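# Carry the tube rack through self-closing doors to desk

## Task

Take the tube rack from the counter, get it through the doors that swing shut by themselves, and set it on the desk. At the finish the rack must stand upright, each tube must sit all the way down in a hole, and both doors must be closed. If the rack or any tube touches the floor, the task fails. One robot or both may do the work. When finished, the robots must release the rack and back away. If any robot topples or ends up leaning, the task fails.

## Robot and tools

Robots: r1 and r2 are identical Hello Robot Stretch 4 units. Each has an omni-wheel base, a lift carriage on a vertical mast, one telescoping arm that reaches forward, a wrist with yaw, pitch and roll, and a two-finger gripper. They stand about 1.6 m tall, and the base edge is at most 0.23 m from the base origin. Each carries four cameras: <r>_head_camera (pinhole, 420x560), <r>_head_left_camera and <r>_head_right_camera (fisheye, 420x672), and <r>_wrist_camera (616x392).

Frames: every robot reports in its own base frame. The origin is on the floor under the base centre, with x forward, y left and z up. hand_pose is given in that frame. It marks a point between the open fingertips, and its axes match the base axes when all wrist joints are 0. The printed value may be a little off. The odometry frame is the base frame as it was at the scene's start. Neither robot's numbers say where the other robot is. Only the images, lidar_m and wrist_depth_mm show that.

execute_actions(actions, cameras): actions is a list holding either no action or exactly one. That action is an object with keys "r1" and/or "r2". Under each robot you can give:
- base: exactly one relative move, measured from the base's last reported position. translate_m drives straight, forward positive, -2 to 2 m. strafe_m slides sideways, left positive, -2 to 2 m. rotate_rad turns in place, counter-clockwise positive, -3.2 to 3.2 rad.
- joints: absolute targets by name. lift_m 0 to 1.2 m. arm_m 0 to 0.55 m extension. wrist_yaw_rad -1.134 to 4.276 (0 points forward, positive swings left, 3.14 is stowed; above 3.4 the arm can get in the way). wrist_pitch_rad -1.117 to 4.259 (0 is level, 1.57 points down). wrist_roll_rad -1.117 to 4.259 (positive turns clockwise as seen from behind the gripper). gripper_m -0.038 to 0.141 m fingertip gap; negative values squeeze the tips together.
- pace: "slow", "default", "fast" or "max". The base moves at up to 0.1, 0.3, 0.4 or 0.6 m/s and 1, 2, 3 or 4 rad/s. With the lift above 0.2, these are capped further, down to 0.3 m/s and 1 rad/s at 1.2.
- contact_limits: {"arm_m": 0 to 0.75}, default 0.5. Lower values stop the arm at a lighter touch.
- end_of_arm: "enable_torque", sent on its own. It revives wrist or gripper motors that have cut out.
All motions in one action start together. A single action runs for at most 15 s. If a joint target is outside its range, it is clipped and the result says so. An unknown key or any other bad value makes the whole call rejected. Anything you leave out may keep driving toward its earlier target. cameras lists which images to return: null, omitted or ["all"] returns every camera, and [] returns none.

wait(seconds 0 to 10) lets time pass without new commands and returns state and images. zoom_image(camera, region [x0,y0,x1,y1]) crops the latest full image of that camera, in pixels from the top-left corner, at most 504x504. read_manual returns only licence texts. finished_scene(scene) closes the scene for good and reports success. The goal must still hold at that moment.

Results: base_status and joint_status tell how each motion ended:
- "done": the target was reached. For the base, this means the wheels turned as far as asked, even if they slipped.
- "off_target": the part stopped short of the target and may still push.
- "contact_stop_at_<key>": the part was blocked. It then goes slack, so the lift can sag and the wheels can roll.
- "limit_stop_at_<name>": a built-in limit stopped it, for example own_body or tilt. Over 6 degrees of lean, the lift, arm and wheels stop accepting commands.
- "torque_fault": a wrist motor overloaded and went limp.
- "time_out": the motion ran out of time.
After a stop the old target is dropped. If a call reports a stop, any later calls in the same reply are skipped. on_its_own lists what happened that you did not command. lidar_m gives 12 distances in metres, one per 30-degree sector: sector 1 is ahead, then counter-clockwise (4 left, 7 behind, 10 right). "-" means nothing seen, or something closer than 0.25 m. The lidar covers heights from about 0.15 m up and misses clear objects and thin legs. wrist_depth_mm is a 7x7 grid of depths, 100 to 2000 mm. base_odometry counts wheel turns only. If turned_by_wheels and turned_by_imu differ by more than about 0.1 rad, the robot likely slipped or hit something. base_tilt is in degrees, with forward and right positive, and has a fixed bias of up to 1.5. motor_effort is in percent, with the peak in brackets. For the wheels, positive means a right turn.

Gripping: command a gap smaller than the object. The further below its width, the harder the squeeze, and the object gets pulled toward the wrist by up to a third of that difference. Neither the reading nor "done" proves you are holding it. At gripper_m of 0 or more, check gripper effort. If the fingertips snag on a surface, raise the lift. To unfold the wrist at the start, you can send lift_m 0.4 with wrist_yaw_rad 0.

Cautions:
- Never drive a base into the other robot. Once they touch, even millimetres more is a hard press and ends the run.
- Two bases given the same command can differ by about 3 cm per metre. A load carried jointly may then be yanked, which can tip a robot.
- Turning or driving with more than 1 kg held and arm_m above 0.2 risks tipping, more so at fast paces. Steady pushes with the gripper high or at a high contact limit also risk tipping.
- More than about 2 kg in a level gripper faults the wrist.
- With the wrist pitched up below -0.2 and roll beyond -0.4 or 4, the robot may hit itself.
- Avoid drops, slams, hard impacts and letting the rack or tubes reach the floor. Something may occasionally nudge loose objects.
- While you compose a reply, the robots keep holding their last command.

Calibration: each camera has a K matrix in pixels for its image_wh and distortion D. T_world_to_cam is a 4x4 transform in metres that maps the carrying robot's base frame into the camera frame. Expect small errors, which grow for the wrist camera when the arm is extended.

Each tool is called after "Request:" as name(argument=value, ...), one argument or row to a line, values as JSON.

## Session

Request:
execute_actions(
  actions=[],
)

Scene clock: 0.00 s.
r1.base_odometry: x=+0.000 y=+0.000 heading=+0.000 (m, m, rad; r1's odometry frame)
r1.turned_by_wheels: +0.000 (rad since the last result)
r1.turned_by_imu: +0.000 (rad since the last result)
r1.base_tilt: forward=+0.5 right=+0.3 (deg)
r1.lidar_m: 1.11 1.12 1.32 1.21 1.20 1.42 1.99 2.00 2.36 1.59 1.60 1.28
r1.base_status: not commanded
r1.joint_positions: lift_m=+0.141 arm_m=+0.003 wrist_yaw_rad=+3.162 wrist_pitch_rad=+0.014 wrist_roll_rad=-0.010 gripper_m=+0.057
r1.joint_status: not commanded
r1.motor_effort: lift_m=+21 arm_m=+0 wrist_yaw_rad=+1 wrist_pitch_rad=-6 wrist_roll_rad=+2 gripper_m=-3 wheel_0=+1 wheel_1=+0 wheel_2=-1 (%)
r1.hand_pose: x=-0.1166 y=+0.0815 z=+0.3157 quat_wxyz=(-0.010, -0.007, -0.005, +1.000) (m; r1's base frame)
r1.wrist_depth_mm: - 121 140 - - 1808 1397 / - 109 140 - - 1863 1366 / - 117 141 - - 1808 1397 / 143 142 236 - - 1808 1366 / 891 1983 - - - 1756 1336 / 597 1160 194 1229 196 1229 1229 / 699 741 820 109 831 778 891
r2.base_odometry: x=+0.000 y=+0.000 heading=+0.000 (m, m, rad; r2's odometry frame)
r2.turned_by_wheels: +0.000 (rad since the last result)
r2.turned_by_imu: +0.000 (rad since the last result)
r2.base_tilt: forward=-0.1 right=-0.9 (deg)
r2.lidar_m: 1.07 1.72 1.17 1.10 1.13 1.47 1.56 3.09 2.14 1.99 1.63 1.14
r2.base_status: not commanded
r2.joint_positions: lift_m=+0.252 arm_m=+0.002 wrist_yaw_rad=+3.115 wrist_pitch_rad=-0.006 wrist_roll_rad=-0.007 gripper_m=+0.057
r2.joint_status: not commanded
r2.motor_effort: lift_m=+18 arm_m=+0 wrist_yaw_rad=-2 wrist_pitch_rad=-5 wrist_roll_rad=+1 gripper_m=-5 wheel_0=+0 wheel_1=+0 wheel_2=+1 (%)
r2.hand_pose: x=-0.1129 y=+0.0950 z=+0.4320 quat_wxyz=(+0.013, +0.003, -0.004, +1.000) (m; r2's base frame)
r2.wrist_depth_mm: - 138 1756 - - 1808 1281 / - 122 168 - - 1808 1308 / - 128 177 - - 1808 1308 / 139 140 1756 - - 1808 1336 / - - 1756 - - 1808 1281 / 1336 1430 202 1499 196 1537 1281 / 960 931 1008 108 1025 976 1042
pictures: r1_head_camera, r1_head_left_camera, r1_head_right_camera, r1_wrist_camera, r2_head_camera, r2_head_left_camera, r2_head_right_camera, r2_wrist_camera
camera_calibration (this result's frames):
r1_wrist_camera: T_world_to_cam=[[-0.0364881, 0.998949, 0.0277231, -0.0965487], [0.0206929, 0.0284909, -0.99938, 0.366401], [-0.99912, -0.0358918, -0.0217108, 0.116419], [0, 0, 0, 1]] pos_world=[0.105212, 0.0901867, 0.371378]
r2_wrist_camera: T_world_to_cam=[[0.0317521, 0.999364, 0.0162308, -0.101914], [0.0189603, 0.0156338, -0.999698, 0.484015], [-0.999316, 0.0320502, -0.0184518, 0.118322], [0, 0, 0, 1]] pos_world=[0.1123, 0.0904895, 0.487706]
Images, in order (width x height): r1_head_camera 420x560, r1_head_left_camera 420x672, r1_head_right_camera 420x672, r1_wrist_camera 616x392, r2_head_camera 420x560, r2_head_left_camera 420x672, r2_head_right_camera 420x672, r2_wrist_camera 616x392.

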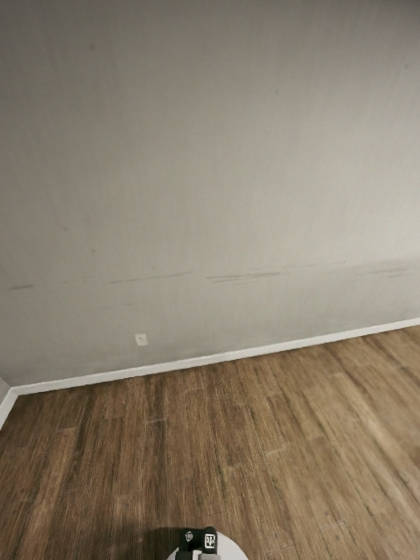

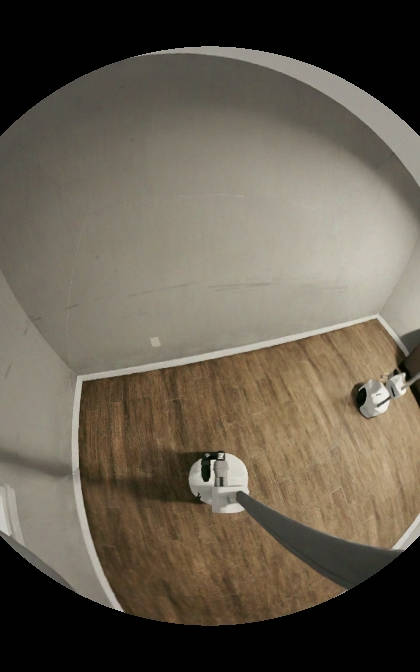

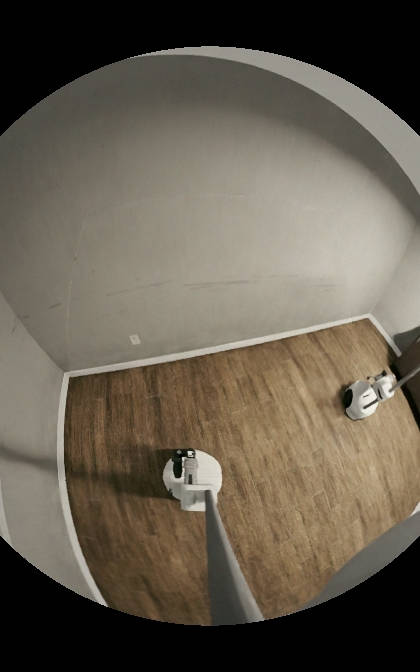

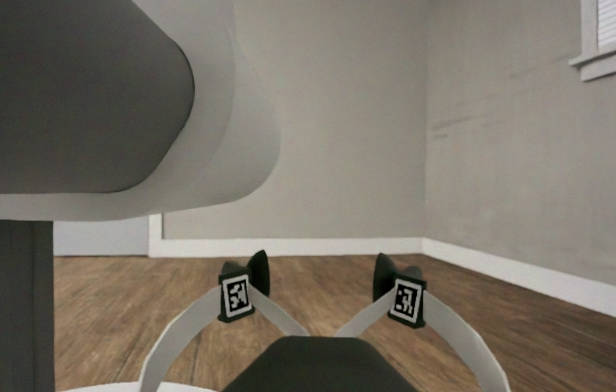

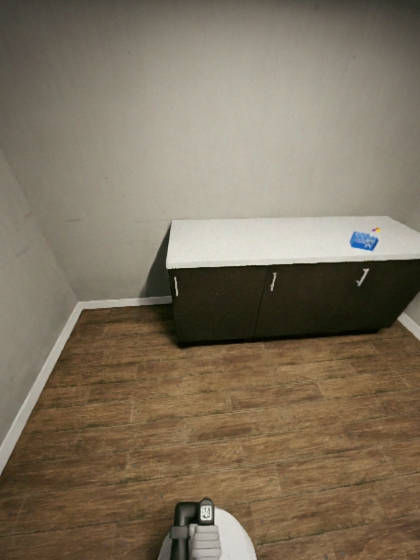

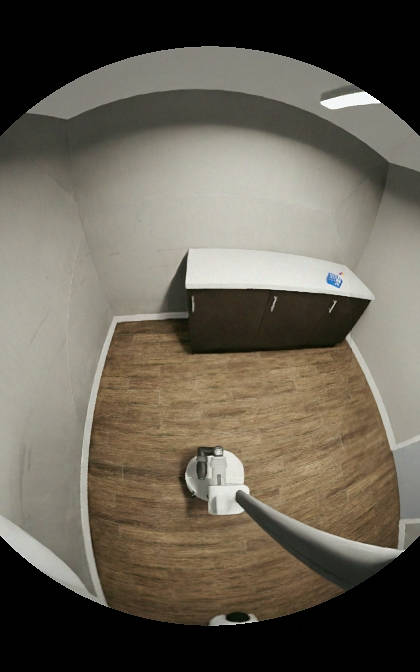

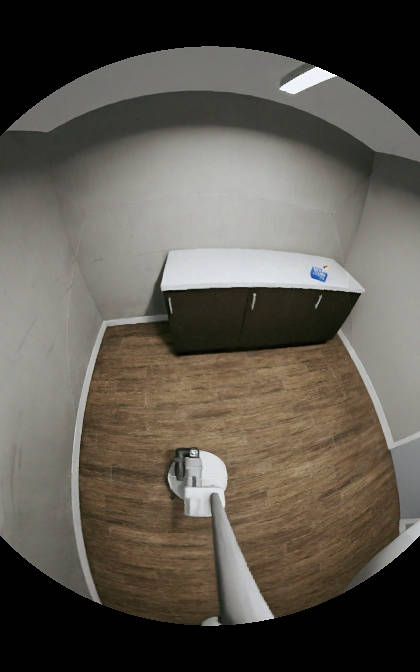

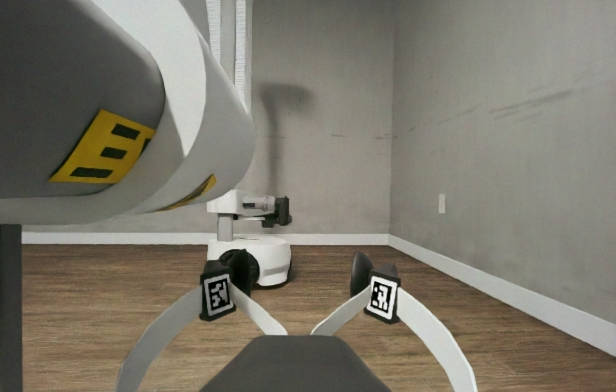

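Request:
execute_actions(
  actions=[
    {"r1":{"base":{"rotate_rad":-2.89},"joints":{"lift_m":0.85,"wrist_yaw_rad":0,"gripper_m":0.1}},"r2":{"base":{"rotate_rad":-0.62},"joints":{"lift_m":0.92,"wrist_yaw_rad":0,"gripper_m":0.141,"wrist_pitch_rad":0.3}}},
  ],
  cameras=[],
)

Request:
execute_actions(
  actions=[
    {"r1":{"base":{"translate_m":0.8}},"r2":{"base":{"translate_m":0.8}}},
  ],
  cameras=["r1_head_camera","r2_head_camera","r2_wrist_camera"],
)

Scene clock: 5.73 s.
r1.base_odometry: x=+0.000 y=+0.000 heading=-2.890 (m, m, rad; r1's odometry frame)
r1.turned_by_wheels: -2.890 (rad since the last result)
r1.turned_by_imu: -2.916 (rad since the last result)
r1.base_tilt: forward=+0.5 right=+0.2 (deg)
r1.lidar_m: 1.98 2.08 2.90 1.59 1.61 1.18 1.12 1.18 1.26 1.19 1.24 1.77
r1.base_status: done
r1.joint_positions: lift_m=+0.850 arm_m=+0.003 wrist_yaw_rad=+0.000 wrist_pitch_rad=+0.014 wrist_roll_rad=-0.010 gripper_m=+0.100
r1.joint_status: all done
r1.motor_effort: lift_m=+26(28) arm_m=+0(0) wrist_yaw_rad=-1(5) wrist_pitch_rad=-7(7) wrist_roll_rad=+2(1) gripper_m=-3(6) wheel_0=+2(9) wheel_1=+2(10) wheel_2=+2(8) (%)
r1.hand_pose: x=+0.4621 y=-0.0874 z=+1.0238 quat_wxyz=(+1.000, -0.005, +0.007, +0.000) (m; r1's base frame)
r1.wrist_depth_mm: 1808 1808 1808 1808 1756 1756 1756 / 1808 1808 1756 1808 1756 1708 1756 / 1808 1808 1808 1808 1756 1756 1808 / 1808 1808 1808 1808 1756 1756 1756 / 1808 1863 1808 1808 1756 1756 1756 / 1808 1863 199 1808 1808 1756 1756 / 1863 1808 1863 109 1808 1756 1756
r2.base_odometry: x=+0.000 y=+0.000 heading=-0.619 (m, m, rad; r2's odometry frame)
r2.turned_by_wheels: -0.619 (rad since the last result)
r2.turned_by_imu: -0.618 (rad since the last result)
r2.base_tilt: forward=-0.1 right=-0.8 (deg)
r2.lidar_m: 1.18 1.06 1.09 1.22 1.10 1.11 1.37 1.58 1.67 2.23 2.00 1.88
r2.base_status: done
r2.joint_positions: lift_m=+0.920 arm_m=+0.002 wrist_yaw_rad=+0.000 wrist_pitch_rad=+0.302 wrist_roll_rad=-0.007 gripper_m=+0.141
r2.joint_status: all done
r2.motor_effort: lift_m=+20(21) arm_m=-1(1) wrist_yaw_rad=-2(2) wrist_pitch_rad=-5(7) wrist_roll_rad=+1(1) gripper_m=-1(3) wheel_0=+5(8) wheel_1=+4(6) wheel_2=+4(10) (%)
r2.hand_pose: x=+0.4486 y=-0.0873 z=+1.0122 quat_wxyz=(+0.989, -0.004, +0.150, +0.001) (m; r2's base frame)
r2.wrist_depth_mm: 1205 1397 1576 1863 - 1708 1430 / 1281 1430 1661 1983 - 1708 1464 / 1060 1098 1118 1281 1576 1808 1537 / 820 946 1098 1308 1618 1808 1576 / 854 931 1138 1366 1708 1863 1618 / 866 960 1138 1397 1661 1708 1618 / 917 1060 1229 108 1499 1499 1537
pictures: none
No camera images: the call's "cameras" was empty. Leave "cameras" out to get every camera's image.

Scene clock: 9.90 s.
r1.base_odometry: x=-0.775 y=-0.200 heading=-2.889 (m, m, rad; r1's odometry frame)
r1.turned_by_wheels: +0.000 (rad since the last result)
r1.turned_by_imu: +0.000 (rad since the last result)
r1.base_tilt: forward=+0.4 right=+0.2 (deg)
r1.lidar_m: 1.20 1.22 1.79 2.22 2.71 2.01 1.93 1.74 1.25 1.17 1.27 1.25
r1.base_status: done
r1.joint_positions: lift_m=+0.850 arm_m=+0.003 wrist_yaw_rad=+0.000 wrist_pitch_rad=+0.014 wrist_roll_rad=-0.010 gripper_m=+0.100
r1.joint_status: not commanded
r1.motor_effort: lift_m=+25(26) arm_m=+0(1) wrist_yaw_rad=+1(0) wrist_pitch_rad=-6(6) wrist_roll_rad=+2(1) gripper_m=-3(3) wheel_0=+3(7) wheel_1=+4(7) wheel_2=-1(12) (%)
r1.hand_pose: x=+0.4621 y=-0.0874 z=+1.0239 quat_wxyz=(+1.000, -0.005, +0.007, +0.000) (m; r1's base frame)
r1.wrist_depth_mm: 991 1008 991 991 976 960 960 / 1008 991 991 976 976 960 960 / 1008 1008 1008 991 991 976 960 / 1008 1008 991 976 976 976 960 / 1025 1008 991 991 991 976 976 / 1025 1008 199 991 991 991 960 / 1025 1025 1008 109 991 991 976
r2.base_odometry: x=+0.652 y=-0.464 heading=-0.619 (m, m, rad; r2's odometry frame)
r2.turned_by_wheels: +0.000 (rad since the last result)
r2.turned_by_imu: +0.002 (rad since the last result)
r2.base_tilt: forward=-0.1 right=-0.8 (deg)
r2.lidar_m: 0.48 0.44 0.46 0.57 1.63 1.65 2.02 2.21 2.20 1.66 1.49 0.80
r2.base_status: done
r2.joint_positions: lift_m=+0.920 arm_m=+0.002 wrist_yaw_rad=+0.000 wrist_pitch_rad=+0.302 wrist_roll_rad=-0.007 gripper_m=+0.141
r2.joint_status: not commanded
r2.motor_effort: lift_m=+18(20) arm_m=+0(0) wrist_yaw_rad=-1(3) wrist_pitch_rad=-5(6) wrist_roll_rad=+1(1) gripper_m=-2(0) wheel_0=+4(8) wheel_1=+2(8) wheel_2=-2(12) (%)
r2.hand_pose: x=+0.4486 y=-0.0874 z=+1.0123 quat_wxyz=(+0.989, -0.004, +0.150, +0.001) (m; r2's base frame)
r2.wrist_depth_mm: 759 866 976 1138 1366 1205 1025 / 788 878 1008 1182 1430 1255 1060 / 809 904 1008 1160 1397 1255 1098 / 621 647 661 564 676 778 1118 / 452 455 459 492 609 854 1118 / 351 332 394 504 621 946 1205 / 310 384 439 108 759 1060 1229
pictures: r1_head_camera, r2_head_camera, r2_wrist_camera
camera_calibration (this result's frames):
r2_wrist_camera: T_world_to_cam=[[0.0000032402, -0.999854, 0.017078, -0.108186], [-0.320577, -0.0161777, -0.947084, 1.15265], [0.947222, -0.00547175, -0.32053, 0.125326], [0, 0, 0, 1]] pos_world=[0.250802, -0.0888372, 1.13368]
Images, in order (width x height): r1_head_camera 420x560, r2_head_camera 420x560, r2_wrist_camera 616x392.

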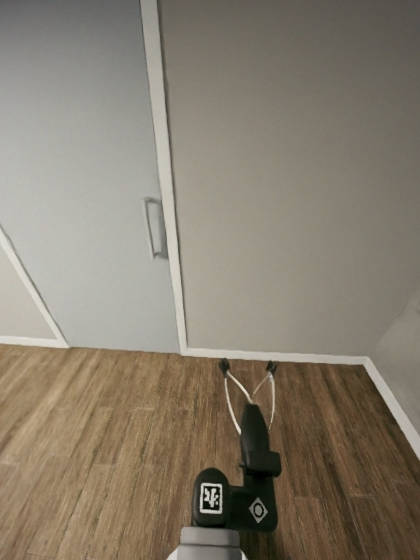

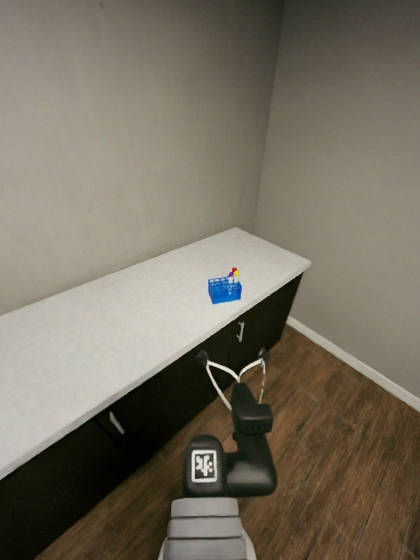

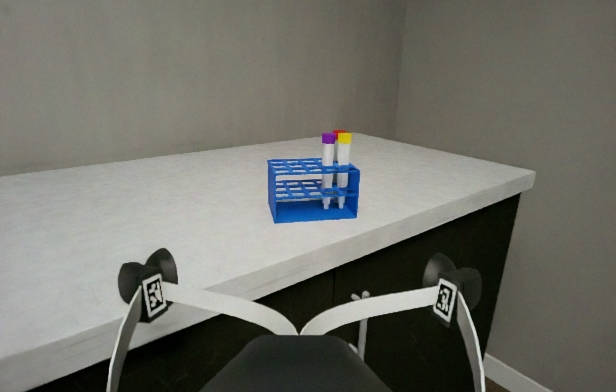

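Request:
execute_actions(
  actions=[
    {"r1":{"base":{"rotate_rad":-0.41}},"r2":{"base":{"rotate_rad":0.24}}},
  ],
  cameras=[],
)

Request:
execute_actions(
  actions=[
    {"r1":{"base":{"strafe_m":0.88},"joints":{"arm_m":0.33}},"r2":{"base":{"strafe_m":-0.195},"joints":{"arm_m":0.24,"lift_m":0.855}}},
  ],
  cameras=["r1_head_camera","r1_wrist_camera","r2_wrist_camera"],
)

Scene clock: 15.43 s.
r1.base_odometry: x=-0.775 y=-0.200 heading=+2.984 (m, m, rad; r1's odometry frame)
r1.turned_by_wheels: -0.410 (rad since the last result)
r1.turned_by_imu: -0.413 (rad since the last result)
r1.base_tilt: forward=+0.4 right=+0.3 (deg)
r1.lidar_m: 1.23 1.20 1.33 2.00 2.22 2.50 1.96 1.93 1.56 1.21 1.18 1.32
r1.base_status: done
r1.joint_positions: lift_m=+0.850 arm_m=+0.003 wrist_yaw_rad=+0.000 wrist_pitch_rad=+0.014 wrist_roll_rad=-0.010 gripper_m=+0.100
r1.joint_status: not commanded
r1.motor_effort: lift_m=+25(25) arm_m=+0(1) wrist_yaw_rad=+0(0) wrist_pitch_rad=-6(6) wrist_roll_rad=+2(1) gripper_m=-1(1) wheel_0=+1(10) wheel_1=+1(10) wheel_2=+2(6) (%)
r1.hand_pose: x=+0.4621 y=-0.0874 z=+1.0239 quat_wxyz=(+1.000, -0.005, +0.007, +0.000) (m; r1's base frame)
r1.wrist_depth_mm: 878 946 1008 1098 1205 1308 1118 / 878 946 1025 1118 1229 1308 1098 / 878 946 1025 1118 1229 1308 1098 / 891 946 1025 1138 1229 1308 1098 / 878 960 1025 1118 1205 1308 1078 / 891 946 199 1138 1205 1255 1078 / 891 946 1042 109 1281 1281 1098
r2.base_odometry: x=+0.652 y=-0.464 heading=-0.380 (m, m, rad; r2's odometry frame)
r2.turned_by_wheels: +0.239 (rad since the last result)
r2.turned_by_imu: +0.240 (rad since the last result)
r2.base_tilt: forward=-0.1 right=-0.8 (deg)
r2.lidar_m: 0.45 0.45 0.47 0.72 1.63 1.72 2.49 2.21 2.04 1.51 1.48 0.60
r2.base_status: done
r2.joint_positions: lift_m=+0.920 arm_m=+0.002 wrist_yaw_rad=+0.000 wrist_pitch_rad=+0.302 wrist_roll_rad=-0.007 gripper_m=+0.141
r2.joint_status: not commanded
r2.motor_effort: lift_m=+18(19) arm_m=-1(0) wrist_yaw_rad=-2(2) wrist_pitch_rad=-7(5) wrist_roll_rad=+1(1) gripper_m=+0(1) wheel_0=-5(10) wheel_1=-4(9) wheel_2=-4(9) (%)
r2.hand_pose: x=+0.4486 y=-0.0874 z=+1.0123 quat_wxyz=(+0.989, -0.004, +0.150, +0.001) (m; r2's base frame)
r2.wrist_depth_mm: 723 788 854 960 1060 1205 1205 / 750 820 891 991 1138 1255 1229 / 778 842 931 1008 1138 1255 1229 / 640 640 654 661 569 544 683 / 452 455 466 469 469 480 554 / 349 324 342 368 399 525 627 / 290 310 334 109 492 564 699
pictures: none
No camera images: the call's "cameras" was empty. Leave "cameras" out to get every camera's image.

Scene clock: 19.70 s.
r1.base_odometry: x=-0.912 y=-1.069 heading=+2.985 (m, m, rad; r1's odometry frame)
r1.turned_by_wheels: +0.000 (rad since the last result)
r1.turned_by_imu: -0.003 (rad since the last result)
r1.base_tilt: forward=+0.5 right=+0.3 (deg)
r1.lidar_m: 0.88 0.85 0.93 1.42 1.36 1.45 2.28 2.25 2.48 2.05 2.00 1.12
r1.base_status: done
r1.joint_positions: lift_m=+0.850 arm_m=+0.329 wrist_yaw_rad=+0.000 wrist_pitch_rad=+0.013 wrist_roll_rad=-0.010 gripper_m=+0.100
r1.joint_status: all done
r1.motor_effort: lift_m=+25(25) arm_m=+6(8) wrist_yaw_rad=+1(2) wrist_pitch_rad=-6(6) wrist_roll_rad=+2(1) gripper_m=-2(0) wheel_0=+1(11) wheel_1=+2(12) wheel_2=+0(1) (%)
r1.hand_pose: x=+0.7882 y=-0.0874 z=+1.0240 quat_wxyz=(+1.000, -0.005, +0.007, +0.000) (m; r1's base frame)
r1.wrist_depth_mm: 336 359 392 427 466 521 574 / 336 362 392 430 469 525 580 / 338 364 397 430 473 525 580 / 340 366 397 430 477 530 585 / 343 368 392 436 455 530 591 / 343 366 200 436 445 535 597 / 345 362 399 109 492 521 603
r2.base_odometry: x=+0.579 y=-0.645 heading=-0.380 (m, m, rad; r2's odometry frame)
r2.turned_by_wheels: +0.000 (rad since the last result)
r2.turned_by_imu: +0.002 (rad since the last result)
r2.base_tilt: forward=-0.1 right=-0.8 (deg)
r2.lidar_m: 0.54 0.54 0.57 0.86 1.80 1.93 2.79 1.35 1.35 1.34 1.31 0.73
r2.base_status: done
r2.joint_positions: lift_m=+0.855 arm_m=+0.239 wrist_yaw_rad=+0.000 wrist_pitch_rad=+0.302 wrist_roll_rad=-0.007 gripper_m=+0.141
r2.joint_status: all done
r2.motor_effort: lift_m=+15(15) arm_m=+6(6) wrist_yaw_rad=-1(1) wrist_pitch_rad=-7(7) wrist_roll_rad=+1(0) gripper_m=+0(1) wheel_0=+3(14) wheel_1=-2(11) wheel_2=+0(3) (%)
r2.hand_pose: x=+0.6853 y=-0.0874 z=+0.9476 quat_wxyz=(+0.989, -0.004, +0.150, +0.001) (m; r2's base frame)
r2.wrist_depth_mm: 627 683 741 820 917 1042 946 / 654 707 778 866 960 1078 946 / 668 723 788 691 634 1078 976 / 445 449 397 399 296 480 488 / 317 319 304 289 307 334 338 / 247 229 229 252 234 263 303 / 201 202 204 108 240 317 384
pictures: r1_head_camera, r1_wrist_camera, r2_wrist_camera
camera_calibration (this result's frames):
r1_wrist_camera: T_world_to_cam=[[0.0162878, -0.999483, 0.0277252, -0.130659], [-0.021192, -0.0280678, -0.999381, 1.08836], [0.999643, 0.0156902, -0.0216382, -0.541286], [0, 0, 0, 1]] pos_world=[0.566285, -0.0915503, 1.0796]
r2_wrist_camera: T_world_to_cam=[[-0.000123405, -0.999854, 0.0170777, -0.107029], [-0.320549, -0.016137, -0.947094, 1.16723], [0.947232, -0.00559112, -0.320501, -0.119688], [0, 0, 0, 1]] pos_world=[0.487515, -0.088847, 1.06895]
Images, in order (width x height): r1_head_camera 420x560, r1_wrist_camera 616x392, r2_wrist_camera 616x392.

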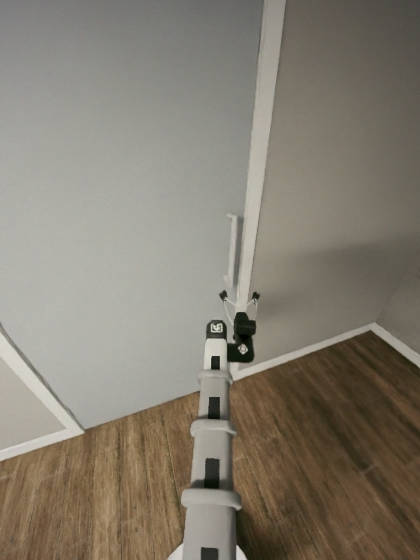

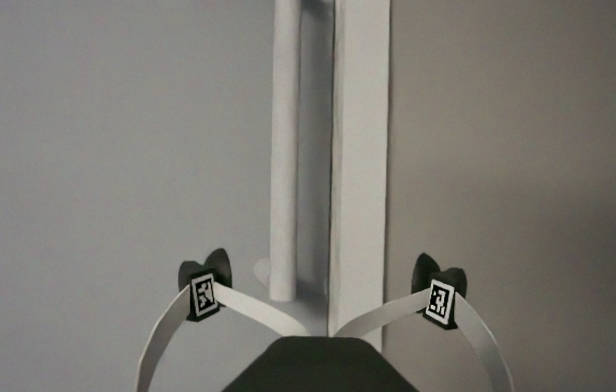

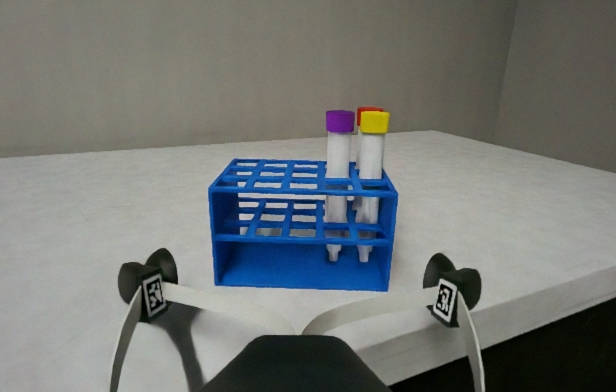

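Request:
execute_actions(
  actions=[
    {"r1":{"base":{"strafe_m":0.033},"joints":{"arm_m":0.47,"lift_m":0.92,"gripper_m":0.08}},"r2":{"joints":{"arm_m":0.32},"pace":"slow"}},
  ],
  cameras=["r1_wrist_camera","r2_wrist_camera"],
)

Request:
execute_actions(
  actions=[
    {"r1":{"joints":{"gripper_m":-0.022}},"r2":{"joints":{"gripper_m":0.085}}},
  ],
  cameras=["r1_wrist_camera","r2_wrist_camera"],
)

Scene clock: 23.63 s.
r1.base_odometry: x=-0.917 y=-1.101 heading=+2.985 (m, m, rad; r1's odometry frame)
r1.turned_by_wheels: +0.000 (rad since the last result)
r1.turned_by_imu: +0.000 (rad since the last result)
r1.base_tilt: forward=+0.5 right=+0.4 (deg)
r1.lidar_m: 0.87 0.84 0.94 1.41 1.32 1.37 2.30 2.27 2.43 2.08 2.05 1.10
r1.base_status: done
r1.joint_positions: lift_m=+0.920 arm_m=+0.469 wrist_yaw_rad=+0.000 wrist_pitch_rad=+0.013 wrist_roll_rad=-0.010 gripper_m=+0.080
r1.joint_status: all done
r1.motor_effort: lift_m=+26(28) arm_m=+7(7) wrist_yaw_rad=+1(0) wrist_pitch_rad=-6(5) wrist_roll_rad=+3(1) gripper_m=-1(3) wheel_0=+0(10) wheel_1=+1(11) wheel_2=+0(1) (%)
r1.hand_pose: x=+0.9282 y=-0.0874 z=+1.0939 quat_wxyz=(+1.000, -0.005, +0.007, +0.000) (m; r1's base frame)
r1.wrist_depth_mm: 217 233 253 206 296 334 373 / 218 234 253 207 296 338 375 / 219 236 255 209 297 338 375 / 220 236 255 213 298 342 377 / 221 237 254 270 301 345 382 / 221 238 200 207 214 345 384 / 223 234 257 109 304 338 387
r2.base_odometry: x=+0.579 y=-0.645 heading=-0.380 (m, m, rad; r2's odometry frame)
r2.turned_by_wheels: +0.000 (rad since the last result)
r2.turned_by_imu: +0.001 (rad since the last result)
r2.base_tilt: forward=-0.1 right=-0.9 (deg)
r2.lidar_m: 0.56 0.52 0.58 0.84 1.80 1.93 2.79 1.32 1.33 1.36 1.30 0.70
r2.base_status: not commanded
r2.joint_positions: lift_m=+0.855 arm_m=+0.319 wrist_yaw_rad=+0.000 wrist_pitch_rad=+0.302 wrist_roll_rad=-0.007 gripper_m=+0.141
r2.joint_status: all done
r2.motor_effort: lift_m=+15(15) arm_m=+6(6) wrist_yaw_rad=-1(1) wrist_pitch_rad=-4(7) wrist_roll_rad=+0(1) gripper_m=-1(1) wheel_0=+3(3) wheel_1=-2(2) wheel_2=+0(0) (%)
r2.hand_pose: x=+0.7653 y=-0.0874 z=+0.9476 quat_wxyz=(+0.989, -0.004, +0.150, +0.001) (m; r2's base frame)
r2.wrist_depth_mm: 580 621 683 750 831 946 917 / 597 640 707 798 878 1008 917 / 603 661 723 699 236 1008 946 / 442 449 257 236 245 480 480 / 317 319 220 229 219 334 336 / 246 229 205 197 207 235 258 / 202 202 204 109 207 208 208
pictures: r1_wrist_camera, r2_wrist_camera
camera_calibration (this result's frames):
r1_wrist_camera: T_world_to_cam=[[0.0162853, -0.999483, 0.0277261, -0.134877], [-0.0211411, -0.0280678, -0.999382, 1.16117], [0.999644, 0.0156891, -0.0215872, -0.679787], [0, 0, 0, 1]] pos_world=[0.70629, -0.0915503, 1.14951]
r2_wrist_camera: T_world_to_cam=[[-0.000123584, -0.999854, 0.0170778, -0.107019], [-0.320549, -0.016137, -0.947094, 1.19287], [0.947232, -0.00559131, -0.320501, -0.195429], [0, 0, 0, 1]] pos_world=[0.567475, -0.088847, 1.06895]
Images, in order (width x height): r1_wrist_camera 616x392, r2_wrist_camera 616x392.

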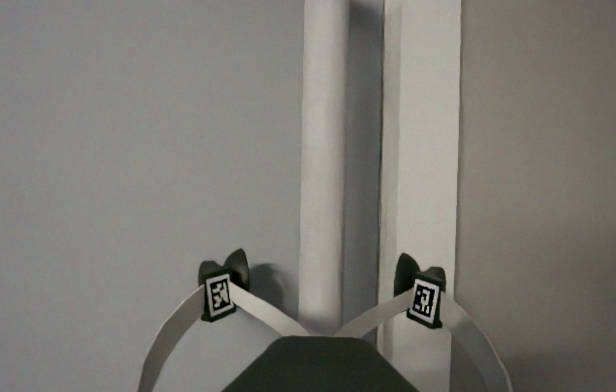

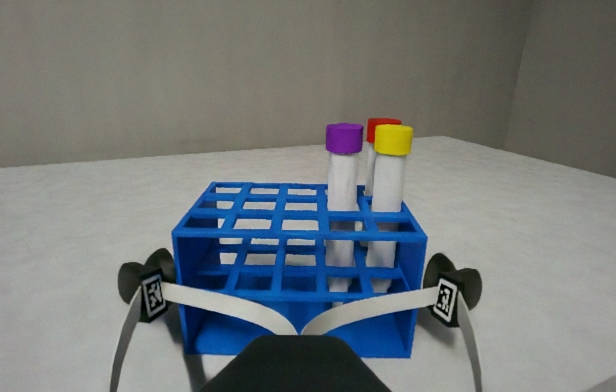

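Scene clock: 25.37 s.
r1.base_odometry: x=-0.917 y=-1.101 heading=+2.985 (m, m, rad; r1's odometry frame)
r1.turned_by_wheels: +0.000 (rad since the last result)
r1.turned_by_imu: +0.000 (rad since the last result)
r1.base_tilt: forward=+0.5 right=+0.4 (deg)
r1.lidar_m: 0.85 0.84 0.93 1.44 1.32 1.37 2.30 2.27 2.49 2.06 2.06 1.10
r1.base_status: not commanded
r1.joint_positions: lift_m=+0.920 arm_m=+0.469 wrist_yaw_rad=-0.003 wrist_pitch_rad=+0.013 wrist_roll_rad=-0.010 gripper_m=-0.021
r1.joint_status: all done
r1.motor_effort: lift_m=+26(26) arm_m=+4(6) wrist_yaw_rad=+8(10) wrist_pitch_rad=-7(5) wrist_roll_rad=+1(3) gripper_m=-16(19) wheel_0=+0(1) wheel_1=+2(2) wheel_2=+0(0) (%)
r1.hand_pose: x=+0.9284 y=-0.0882 z=+1.0939 quat_wxyz=(+1.000, -0.005, +0.007, -0.001) (m; r1's base frame)
r1.wrist_depth_mm: 208 223 240 195 290 338 375 / 208 224 242 195 290 338 377 / 209 224 243 195 291 342 379 / 211 226 244 195 294 343 382 / 211 227 246 195 296 345 384 / 212 225 185 195 185 347 389 / 213 224 245 109 303 332 389
r2.base_odometry: x=+0.579 y=-0.645 heading=-0.380 (m, m, rad; r2's odometry frame)
r2.turned_by_wheels: +0.000 (rad since the last result)
r2.turned_by_imu: +0.000 (rad since the last result)
r2.base_tilt: forward=-0.1 right=-0.9 (deg)
r2.lidar_m: 0.56 0.52 0.58 0.84 1.80 1.93 2.76 1.32 1.32 1.37 1.31 0.72
r2.base_status: not commanded
r2.joint_positions: lift_m=+0.855 arm_m=+0.319 wrist_yaw_rad=+0.000 wrist_pitch_rad=+0.303 wrist_roll_rad=-0.007 gripper_m=+0.086
r2.joint_status: all done
r2.motor_effort: lift_m=+15(15) arm_m=+6(6) wrist_yaw_rad=-2(1) wrist_pitch_rad=-6(9) wrist_roll_rad=+1(1) gripper_m=-27(26) wheel_0=+3(3) wheel_1=-2(2) wheel_2=+0(0) (%)
r2.hand_pose: x=+0.7652 y=-0.0874 z=+0.9474 quat_wxyz=(+0.989, -0.004, +0.151, +0.001) (m; r2's base frame)
r2.wrist_depth_mm: 569 627 676 741 854 931 917 / 597 647 707 788 866 1008 931 / 615 668 715 691 224 991 946 / 439 445 389 226 211 473 480 / 315 315 213 220 213 332 334 / 244 189 194 227 193 232 255 / 199 202 196 109 205 199 208
pictures: r1_wrist_camera, r2_wrist_camera
camera_calibration (this result's frames):
r1_wrist_camera: T_world_to_cam=[[0.013512, -0.999524, 0.0277258, -0.133107], [-0.0212188, -0.0280087, -0.999382, 1.16122], [0.999684, 0.0129153, -0.0215871, -0.680211], [0, 0, 0, 1]] pos_world=[0.706434, -0.0917346, 1.14951]
r2_wrist_camera: T_world_to_cam=[[-0.00010909, -0.999854, 0.0170779, -0.107026], [-0.321336, -0.0161371, -0.946828, 1.19298], [0.946965, -0.00559103, -0.321288, -0.194494], [0, 0, 0, 1]] pos_world=[0.567514, -0.088847, 1.06888]
Images, in order (width x height): r1_wrist_camera 616x392, r2_wrist_camera 616x392.

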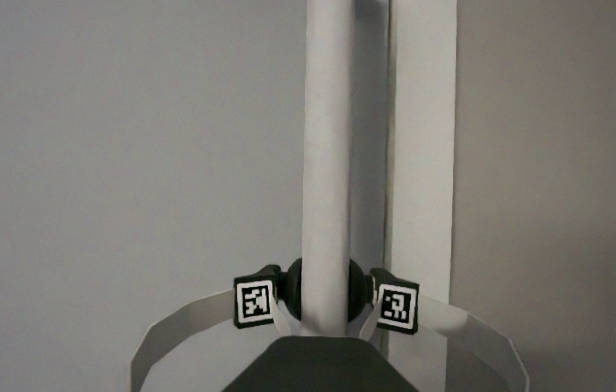

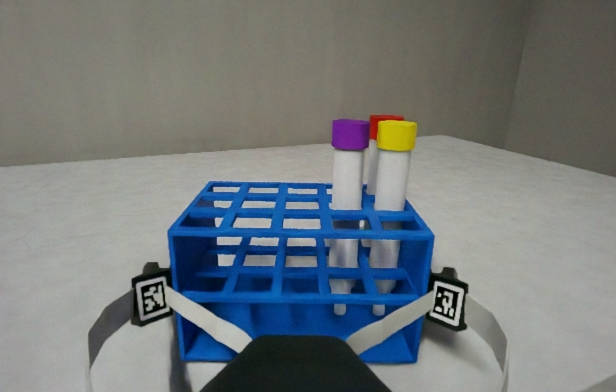

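Request:
execute_actions(
  actions=[
    {"r1":{"base":{"translate_m":-0.1},"joints":{"wrist_yaw_rad":-0.05}},"r2":{"joints":{"lift_m":0.91}}},
  ],
  cameras=[],
)

Request:
execute_actions(
  actions=[
    {"r1":{"base":{"translate_m":-0.4},"joints":{"wrist_yaw_rad":-0.08}},"r2":{"joints":{"arm_m":0.005},"base":{"rotate_rad":-0.35},"pace":"slow"}},
  ],
  cameras=["r1_wrist_camera","r2_wrist_camera"],
)

Scene clock: 29.90 s.
r1.base_odometry: x=-0.819 y=-1.117 heading=+2.982 (m, m, rad; r1's odometry frame)
r1.turned_by_wheels: -0.003 (rad since the last result)
r1.turned_by_imu: -0.003 (rad since the last result)
r1.base_tilt: forward=+0.6 right=+0.3 (deg)
r1.lidar_m: 0.87 0.86 1.02 1.58 1.27 1.41 2.21 2.18 2.34 2.13 2.10 1.24
r1.base_status: done
r1.joint_positions: lift_m=+0.920 arm_m=+0.469 wrist_yaw_rad=-0.063 wrist_pitch_rad=+0.014 wrist_roll_rad=-0.010 gripper_m=-0.021
r1.joint_status: all done
r1.on_its_own: wrist_yaw_rad is at rest, and its effort (+36) is outside its rest range (-13 to +13)
r1.motor_effort: lift_m=+26(26) arm_m=+3(4) wrist_yaw_rad=+36(39) wrist_pitch_rad=-6(8) wrist_roll_rad=+1(1) gripper_m=-19(22) wheel_0=-16(18) wheel_1=-12(11) wheel_2=-7(14) (%)
r1.hand_pose: x=+0.9227 y=-0.1053 z=+1.0937 quat_wxyz=(+0.999, -0.005, +0.007, -0.031) (m; r1's base frame)
r1.wrist_depth_mm: 212 225 241 251 279 508 585 / 212 226 243 252 282 512 585 / 213 227 243 253 283 512 585 / 214 228 244 255 285 521 591 / 215 229 245 200 286 521 603 / 216 229 184 193 185 512 609 / 217 226 246 109 469 508 615
r2.base_odometry: x=+0.579 y=-0.645 heading=-0.380 (m, m, rad; r2's odometry frame)
r2.turned_by_wheels: +0.000 (rad since the last result)
r2.turned_by_imu: +0.001 (rad since the last result)
r2.base_tilt: forward=-0.1 right=-0.8 (deg)
r2.lidar_m: 0.56 0.52 0.55 0.85 1.81 1.90 2.77 1.25 1.28 1.34 1.32 0.71
r2.base_status: not commanded
r2.joint_positions: lift_m=+0.910 arm_m=+0.319 wrist_yaw_rad=+0.000 wrist_pitch_rad=+0.303 wrist_roll_rad=-0.007 gripper_m=+0.086
r2.joint_status: all done
r2.motor_effort: lift_m=+20(21) arm_m=+6(6) wrist_yaw_rad=-1(1) wrist_pitch_rad=-9(9) wrist_roll_rad=+1(1) gripper_m=-26(26) wheel_0=+3(3) wheel_1=-2(2) wheel_2=+0(0) (%)
r2.hand_pose: x=+0.7652 y=-0.0874 z=+1.0019 quat_wxyz=(+0.989, -0.004, +0.151, +0.001) (m; r2's base frame)
r2.wrist_depth_mm: 569 627 676 750 831 946 904 / 591 640 715 778 878 991 931 / 609 668 741 809 224 1060 960 / 615 609 525 227 211 640 904 / 424 427 213 220 213 449 455 / 330 188 194 226 194 315 347 / 271 271 202 109 268 270 279
pictures: none
No camera images: the call's "cameras" was empty. Leave "cameras" out to get every camera's image.

Scene clock: 34.33 s.
r1.base_odometry: x=-0.424 y=-1.181 heading=+2.982 (m, m, rad; r1's odometry frame)
r1.turned_by_wheels: +0.000 (rad since the last result)
r1.turned_by_imu: -0.007 (rad since the last result)
r1.base_tilt: forward=+0.5 right=+0.2 (deg)
r1.lidar_m: 0.88 1.04 1.43 1.25 1.06 2.00 1.84 1.79 1.96 2.25 2.24 1.69
r1.base_status: done
r1.joint_positions: lift_m=+0.920 arm_m=+0.469 wrist_yaw_rad=-0.080 wrist_pitch_rad=+0.014 wrist_roll_rad=-0.010 gripper_m=-0.021
r1.joint_status: all done
r1.motor_effort: lift_m=+26(26) arm_m=+3(4) wrist_yaw_rad=+0(44) wrist_pitch_rad=-8(8) wrist_roll_rad=+0(2) gripper_m=-18(19) wheel_0=-2(29) wheel_1=-2(20) wheel_2=+2(9) (%)
r1.hand_pose: x=+0.9209 y=-0.1101 z=+1.0938 quat_wxyz=(+0.999, -0.005, +0.007, -0.040) (m; r1's base frame)
r1.wrist_depth_mm: 277 271 265 259 254 1042 1229 / 277 272 266 193 256 1060 1205 / 278 272 267 193 256 1060 1255 / 279 273 268 192 257 1060 1255 / 281 276 270 192 258 1078 1255 / 282 277 184 191 186 1098 1281 / 283 276 272 109 258 1025 1281
r2.base_odometry: x=+0.579 y=-0.645 heading=-0.728 (m, m, rad; r2's odometry frame)
r2.turned_by_wheels: -0.349 (rad since the last result)
r2.turned_by_imu: -0.348 (rad since the last result)
r2.base_tilt: forward=-0.1 right=-0.8 (deg)
r2.lidar_m: 0.43 0.52 0.52 0.61 1.80 1.80 2.10 1.07 1.06 1.57 1.31 0.44
r2.base_status: done
r2.joint_positions: lift_m=+0.910 arm_m=+0.006 wrist_yaw_rad=+0.000 wrist_pitch_rad=+0.303 wrist_roll_rad=-0.007 gripper_m=+0.086
r2.joint_status: all done
r2.motor_effort: lift_m=+20(20) arm_m=-6(7) wrist_yaw_rad=-1(1) wrist_pitch_rad=-6(7) wrist_roll_rad=+1(1) gripper_m=-28(27) wheel_0=+5(4) wheel_1=+4(8) wheel_2=+5(8) (%)
r2.hand_pose: x=+0.4523 y=-0.0874 z=+1.0019 quat_wxyz=(+0.989, -0.004, +0.151, +0.001) (m; r2's base frame)
r2.wrist_depth_mm: 854 976 1160 1336 1138 991 866 / 878 1008 1205 1397 1182 1025 878 / 904 1008 1060 960 224 1060 891 / 597 615 530 226 212 1098 946 / 427 452 214 220 212 1098 960 / 407 188 193 226 195 1060 991 / 430 508 203 109 1336 1182 1025
pictures: r1_wrist_camera, r2_wrist_camera
camera_calibration (this result's frames):
r1_wrist_camera: T_world_to_cam=[[-0.0633616, -0.997606, 0.0277189, -0.0838805], [-0.0237593, -0.026259, -0.999373, 1.16284], [0.997708, -0.0639804, -0.0220386, -0.678585], [0, 0, 0, 1]] pos_world=[0.699343, -0.0965607, 1.14949]
r2_wrist_camera: T_world_to_cam=[[-0.0000965121, -0.999854, 0.0170791, -0.107996], [-0.321541, -0.0161411, -0.946758, 1.14409], [0.946896, -0.005583, -0.321492, 0.119569], [0, 0, 0, 1]] pos_world=[0.254642, -0.0888462, 1.12346]
Images, in order (width x height): r1_wrist_camera 616x392, r2_wrist_camera 616x392.

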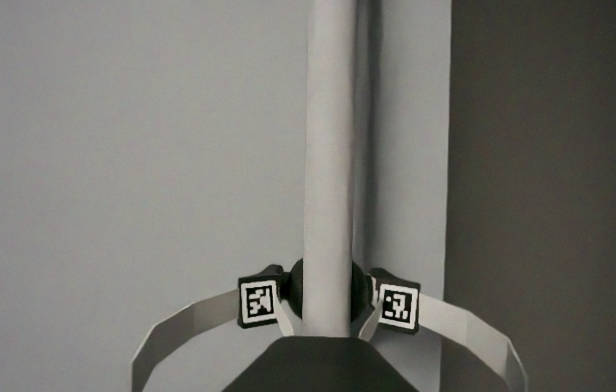

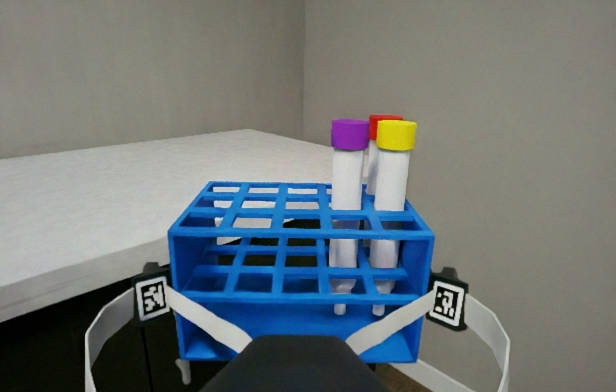

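Request:
execute_actions(
  actions=[
    {"r1":{"base":{"strafe_m":0.085},"joints":{"arm_m":0.25}},"r2":{"base":{"translate_m":-1.5}}},
  ],
  cameras=["r2_head_right_camera"],
)

Scene clock: 42.80 s.
r1.base_odometry: x=-0.438 y=-1.265 heading=+2.981 (m, m, rad; r1's odometry frame)
r1.turned_by_wheels: -0.001 (rad since the last result)
r1.turned_by_imu: -0.004 (rad since the last result)
r1.base_tilt: forward=+0.4 right=+0.4 (deg)
r1.lidar_m: 0.65 0.92 1.37 1.78 1.73 1.92 0.78 0.93 2.01 2.35 2.31 0.71
r1.base_status: done
r1.joint_positions: lift_m=+0.920 arm_m=+0.251 wrist_yaw_rad=-0.082 wrist_pitch_rad=+0.014 wrist_roll_rad=-0.010 gripper_m=-0.022
r1.joint_status: all done
r1.motor_effort: lift_m=+26(26) arm_m=-6(11) wrist_yaw_rad=+5(70) wrist_pitch_rad=-9(8) wrist_roll_rad=+1(0) gripper_m=-15(18) wheel_0=-4(26) wheel_1=-2(7) wheel_2=-4(10) (%)
r1.hand_pose: x=+0.7024 y=-0.1106 z=+1.0936 quat_wxyz=(+0.999, -0.005, +0.007, -0.041) (m; r1's base frame)
r1.wrist_depth_mm: 338 310 282 260 239 232 1537 / 342 310 283 188 242 232 1537 / 343 312 285 187 244 1336 1576 / 345 314 286 187 244 1336 1576 / 347 315 287 187 242 1336 1618 / 349 317 183 186 185 1336 1618 / 347 319 289 109 241 232 1618
r2.base_odometry: x=-0.540 y=+0.354 heading=-0.729 (m, m, rad; r2's odometry frame)
r2.turned_by_wheels: -0.001 (rad since the last result)
r2.turned_by_imu: +0.000 (rad since the last result)
r2.base_tilt: forward=-0.1 right=-0.8 (deg)
r2.lidar_m: 0.41 1.61 1.53 0.84 0.70 0.70 0.82 1.37 2.51 2.83 0.92 0.43
r2.base_status: done
r2.joint_positions: lift_m=+0.910 arm_m=+0.006 wrist_yaw_rad=+0.000 wrist_pitch_rad=+0.303 wrist_roll_rad=-0.007 gripper_m=+0.086
r2.joint_status: not commanded
r2.motor_effort: lift_m=+19(20) arm_m=-6(6) wrist_yaw_rad=-2(2) wrist_pitch_rad=-8(9) wrist_roll_rad=+1(1) gripper_m=-28(27) wheel_0=-5(9) wheel_1=-3(8) wheel_2=+1(13) (%)
r2.hand_pose: x=+0.4523 y=-0.0874 z=+1.0020 quat_wxyz=(+0.989, -0.004, +0.151, +0.001) (m; r2's base frame)
r2.wrist_depth_mm: 1661 1863 - - - 1921 1708 / 1708 1983 - - - - 1756 / 1281 1430 1661 - 223 - 1808 / 1281 1537 1661 228 209 - 1808 / 1336 1499 213 219 212 - 1863 / 1397 189 194 227 194 1661 1808 / 1430 1464 203 109 1430 1430 1464
pictures: r2_head_right_camera
Images, in order (width x height): r2_head_right_camera 420x672.

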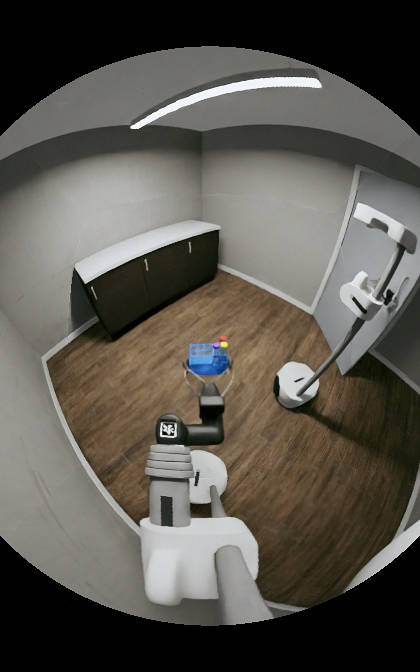

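Request:
execute_actions(
  actions=[
    {"r1":{"base":{"strafe_m":0.155},"joints":{"arm_m":0.03}},"r2":{"base":{"rotate_rad":-0.8},"pace":"slow"}},
  ],
  cameras=[],
)

Request:
execute_actions(
  actions=[
    {"r1":{"base":{"strafe_m":0.07},"joints":{"wrist_yaw_rad":-0.2}},"r2":{"base":{"strafe_m":-0.3}}},
  ],
  cameras=[],
)

Scene clock: 47.37 s.
r1.base_odometry: x=-0.462 y=-1.418 heading=+2.981 (m, m, rad; r1's odometry frame)
r1.turned_by_wheels: +0.000 (rad since the last result)
r1.turned_by_imu: -0.002 (rad since the last result)
r1.base_tilt: forward=+0.5 right=+0.3 (deg)
r1.lidar_m: 0.43 0.81 1.31 1.60 1.60 1.74 1.11 0.70 2.04 2.50 2.45 0.44
r1.base_status: done
r1.joint_positions: lift_m=+0.920 arm_m=+0.031 wrist_yaw_rad=-0.082 wrist_pitch_rad=+0.016 wrist_roll_rad=-0.010 gripper_m=-0.022
r1.joint_status: all done
r1.motor_effort: lift_m=+26(26) arm_m=-7(11) wrist_yaw_rad=+5(38) wrist_pitch_rad=-14(14) wrist_roll_rad=+1(1) gripper_m=-18(17) wheel_0=-2(19) wheel_1=+2(8) wheel_2=-4(2) (%)
r1.hand_pose: x=+0.4825 y=-0.1106 z=+1.0931 quat_wxyz=(+0.999, -0.005, +0.008, -0.041) (m; r1's base frame)
r1.wrist_depth_mm: 517 404 325 183 230 205 1756 / 530 404 327 183 234 206 1808 / 530 404 327 182 236 206 1808 / 530 407 327 182 236 211 1863 / 535 410 329 183 231 211 1863 / 539 413 184 183 183 204 1863 / 530 415 330 109 227 207 1863
r2.base_odometry: x=-0.539 y=+0.354 heading=-1.528 (m, m, rad; r2's odometry frame)
r2.turned_by_wheels: -0.799 (rad since the last result)
r2.turned_by_imu: -0.799 (rad since the last result)
r2.base_tilt: forward=-0.1 right=-0.8 (deg)
r2.lidar_m: 0.40 2.34 1.69 1.63 1.06 0.75 0.70 0.73 0.99 2.47 2.53 0.45
r2.base_status: done
r2.joint_positions: lift_m=+0.910 arm_m=+0.006 wrist_yaw_rad=+0.000 wrist_pitch_rad=+0.303 wrist_roll_rad=-0.007 gripper_m=+0.086
r2.joint_status: not commanded
r2.motor_effort: lift_m=+19(19) arm_m=-6(6) wrist_yaw_rad=+0(1) wrist_pitch_rad=-9(10) wrist_roll_rad=+1(1) gripper_m=-29(27) wheel_0=+5(11) wheel_1=+4(7) wheel_2=+4(8) (%)
r2.hand_pose: x=+0.4523 y=-0.0874 z=+1.0020 quat_wxyz=(+0.989, -0.004, +0.151, +0.001) (m; r2's base frame)
r2.wrist_depth_mm: 1863 1983 699 723 1308 - - / - - - 1078 1281 - - / - - - 1537 203 - - / - - - 228 211 - - / - - 213 219 213 - - / 1756 189 193 227 194 1661 1921 / 1464 1464 203 109 1397 1430 1464
pictures: none
No camera images: the call's "cameras" was empty. Leave "cameras" out to get every camera's image.

Scene clock: 49.70 s.
r1.base_odometry: x=-0.474 y=-1.487 heading=+2.980 (m, m, rad; r1's odometry frame)
r1.turned_by_wheels: -0.001 (rad since the last result)
r1.turned_by_imu: +0.000 (rad since the last result)
r1.base_tilt: forward=+0.5 right=+0.3 (deg)
r1.lidar_m: 0.51 0.86 1.29 1.56 1.54 1.70 1.98 1.04 0.82 2.59 2.49 0.43
r1.base_status: done
r1.joint_positions: lift_m=+0.920 arm_m=+0.031 wrist_yaw_rad=-0.213 wrist_pitch_rad=+0.014 wrist_roll_rad=-0.010 gripper_m=-0.022
r1.joint_status: all done
r1.on_its_own: wrist_yaw_rad is at rest, and its effort (+38) is outside its rest range (-13 to +13)
r1.motor_effort: lift_m=+26(26) arm_m=-5(7) wrist_yaw_rad=+38(70) wrist_pitch_rad=-8(16) wrist_roll_rad=+2(2) gripper_m=-11(21) wheel_0=-6(7) wheel_1=-1(10) wheel_2=-2(10) (%)
r1.hand_pose: x=+0.4651 y=-0.1465 z=+1.0938 quat_wxyz=(+0.994, -0.004, +0.007, -0.106) (m; r1's base frame)
r1.wrist_depth_mm: 427 357 303 263 224 207 - / 433 357 303 264 224 208 - / 433 359 304 263 225 208 - / 436 362 304 264 226 208 - / 439 359 304 259 226 208 - / 439 362 286 181 178 203 - / 433 364 301 109 227 200 -
r2.base_odometry: x=-0.839 y=+0.341 heading=-1.528 (m, m, rad; r2's odometry frame)
r2.turned_by_wheels: +0.000 (rad since the last result)
r2.turned_by_imu: +0.001 (rad since the last result)
r2.base_tilt: forward=-0.2 right=-0.8 (deg)
r2.lidar_m: 0.42 1.04 1.97 1.93 1.04 0.73 0.68 0.71 0.95 2.20 2.24 0.42
r2.base_status: done
r2.joint_positions: lift_m=+0.910 arm_m=+0.006 wrist_yaw_rad=+0.000 wrist_pitch_rad=+0.303 wrist_roll_rad=-0.007 gripper_m=+0.086
r2.joint_status: not commanded
r2.motor_effort: lift_m=+19(19) arm_m=-6(6) wrist_yaw_rad=-1(1) wrist_pitch_rad=-10(8) wrist_roll_rad=+2(1) gripper_m=-27(27) wheel_0=+2(7) wheel_1=-2(12) wheel_2=+0(3) (%)
r2.hand_pose: x=+0.4523 y=-0.0874 z=+1.0020 quat_wxyz=(+0.989, -0.004, +0.151, +0.001) (m; r2's base frame)
r2.wrist_depth_mm: 732 759 1661 - - - - / - - 1499 - - - - / - - - 1397 224 - - / - - 1537 227 211 - - / - - 213 220 213 - - / 1756 189 194 226 194 1661 1808 / 1397 1118 203 109 1397 1397 1464
pictures: none
No camera images: the call's "cameras" was empty. Leave "cameras" out to get every camera's image.

Request:
execute_actions(
  actions=[
    {"r1":{"base":{"strafe_m":0.062},"joints":{"wrist_yaw_rad":-0.36}},"r2":{"base":{"strafe_m":-0.35}}},
  ],
  cameras=[],
)

Request:
execute_actions(
  actions=[
    {"r1":{"base":{"strafe_m":0.065},"joints":{"wrist_yaw_rad":-0.52}},"r2":{"base":{"translate_m":0.9}}},
  ],
  cameras=["r2_head_camera"],
)

Scene clock: 54.67 s.
r1.base_odometry: x=-0.484 y=-1.548 heading=+2.979 (m, m, rad; r1's odometry frame)
r1.turned_by_wheels: -0.001 (rad since the last result)
r1.turned_by_imu: +0.000 (rad since the last result)
r1.base_tilt: forward=+0.7 right=+0.3 (deg)
r1.lidar_m: 0.54 0.92 1.25 1.49 1.48 1.62 2.02 1.96 1.11 2.58 2.55 0.40
r1.base_status: done
r1.joint_positions: lift_m=+0.920 arm_m=+0.031 wrist_yaw_rad=-0.374 wrist_pitch_rad=+0.014 wrist_roll_rad=-0.010 gripper_m=-0.022
r1.joint_status: all done
r1.on_its_own: wrist_yaw_rad is at rest, and its effort (+38) is outside its rest range (-13 to +13)
r1.motor_effort: lift_m=+26(26) arm_m=-5(5) wrist_yaw_rad=+38(45) wrist_pitch_rad=-6(9) wrist_roll_rad=-1(0) gripper_m=-16(17) wheel_0=-7(12) wheel_1=+1(10) wheel_2=-3(8) (%)
r1.hand_pose: x=+0.4384 y=-0.1867 z=+1.0938 quat_wxyz=(+0.983, -0.004, +0.008, -0.186) (m; r1's base frame)
r1.wrist_depth_mm: 357 317 282 255 227 216 - / 362 319 283 256 227 216 - / 362 319 285 257 229 217 - / 364 320 285 257 229 217 - / 364 322 285 254 229 218 - / 366 322 274 183 179 213 - / 364 325 283 109 229 216 -
r2.base_odometry: x=-1.189 y=+0.326 heading=-1.528 (m, m, rad; r2's odometry frame)
r2.turned_by_wheels: +0.000 (rad since the last result)
r2.turned_by_imu: +0.001 (rad since the last result)
r2.base_tilt: forward=-0.1 right=-0.9 (deg)
r2.lidar_m: 0.42 1.25 2.37 2.27 1.02 0.73 0.68 0.69 0.96 1.85 1.91 0.45
r2.base_status: done
r2.joint_positions: lift_m=+0.910 arm_m=+0.006 wrist_yaw_rad=+0.000 wrist_pitch_rad=+0.303 wrist_roll_rad=-0.007 gripper_m=+0.086
r2.joint_status: not commanded
r2.motor_effort: lift_m=+19(19) arm_m=-6(6) wrist_yaw_rad=-2(0) wrist_pitch_rad=-9(9) wrist_roll_rad=+1(1) gripper_m=-28(27) wheel_0=+1(9) wheel_1=-1(11) wheel_2=+0(0) (%)
r2.hand_pose: x=+0.4523 y=-0.0874 z=+1.0020 quat_wxyz=(+0.989, -0.004, +0.151, +0.001) (m; r2's base frame)
r2.wrist_depth_mm: 1863 1983 - - - - - / - - - - - - - / - - - - 224 - - / - - 1281 228 209 - - / - - 213 217 213 - - / 1366 188 194 226 194 1618 1863 / 1118 1397 203 109 1464 1464 1464
pictures: none
No camera images: the call's "cameras" was empty. Leave "cameras" out to get every camera's image.

Scene clock: 59.17 s.
r1.base_odometry: x=-0.494 y=-1.612 heading=+2.979 (m, m, rad; r1's odometry frame)
r1.turned_by_wheels: -0.001 (rad since the last result)
r1.turned_by_imu: +0.000 (rad since the last result)
r1.base_tilt: forward=+0.6 right=+0.2 (deg)
r1.lidar_m: 0.54 0.99 1.23 1.43 1.43 1.55 2.02 1.97 2.16 0.70 0.85 0.40
r1.base_status: done
r1.joint_positions: lift_m=+0.920 arm_m=+0.031 wrist_yaw_rad=-0.534 wrist_pitch_rad=+0.014 wrist_roll_rad=-0.010 gripper_m=-0.022
r1.joint_status: all done
r1.on_its_own: wrist_yaw_rad is at rest, and its effort (+39) is outside its rest range (-13 to +13)
r1.motor_effort: lift_m=+26(26) arm_m=-4(5) wrist_yaw_rad=+39(38) wrist_pitch_rad=-8(8) wrist_roll_rad=+3(1) gripper_m=-14(17) wheel_0=-7(13) wheel_1=+2(9) wheel_2=-3(5) (%)
r1.hand_pose: x=+0.4056 y=-0.2220 z=+1.0938 quat_wxyz=(+0.965, -0.003, +0.008, -0.264) (m; r1's base frame)
r1.wrist_depth_mm: 314 291 268 250 229 224 - / 315 291 268 251 230 224 - / 317 291 270 252 231 224 - / 319 293 271 253 232 225 - / 319 294 271 251 232 226 - / 320 296 264 185 178 224 - / 322 296 271 109 233 225 -
r2.base_odometry: x=-1.150 y=-0.573 heading=-1.527 (m, m, rad; r2's odometry frame)
r2.turned_by_wheels: +0.000 (rad since the last result)
r2.turned_by_imu: +0.003 (rad since the last result)
r2.base_tilt: forward=-0.1 right=-0.8 (deg)
r2.lidar_m: 0.42 0.68 0.72 0.75 2.35 1.69 1.58 1.63 1.92 1.78 1.86 0.44
r2.base_status: done
r2.joint_positions: lift_m=+0.910 arm_m=+0.006 wrist_yaw_rad=+0.000 wrist_pitch_rad=+0.303 wrist_roll_rad=-0.007 gripper_m=+0.086
r2.joint_status: not commanded
r2.motor_effort: lift_m=+18(19) arm_m=-6(6) wrist_yaw_rad=-1(1) wrist_pitch_rad=-9(9) wrist_roll_rad=+1(1) gripper_m=-28(27) wheel_0=+5(9) wheel_1=+2(7) wheel_2=-1(12) (%)
r2.hand_pose: x=+0.4523 y=-0.0874 z=+1.0020 quat_wxyz=(+0.989, -0.004, +0.151, +0.001) (m; r2's base frame)
r2.wrist_depth_mm: 1160 - - - 1182 1205 1205 / 1118 - - - 1229 1255 1255 / 1060 - - - 224 1308 1336 / 1025 - - 228 211 1397 1397 / 991 - 213 219 213 1464 1430 / 931 189 193 225 193 1499 1537 / 878 1464 203 109 1397 1397 1499
pictures: r2_head_camera
Images, in order (width x height): r2_head_camera 420x560.

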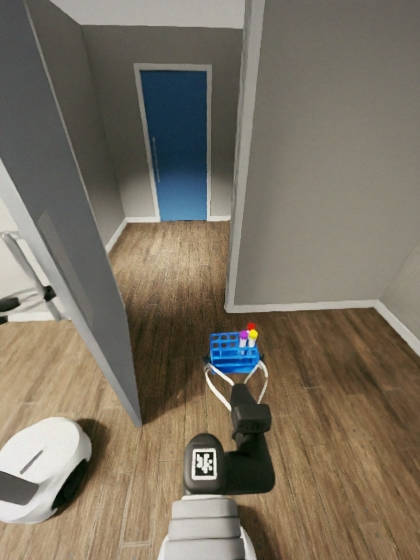

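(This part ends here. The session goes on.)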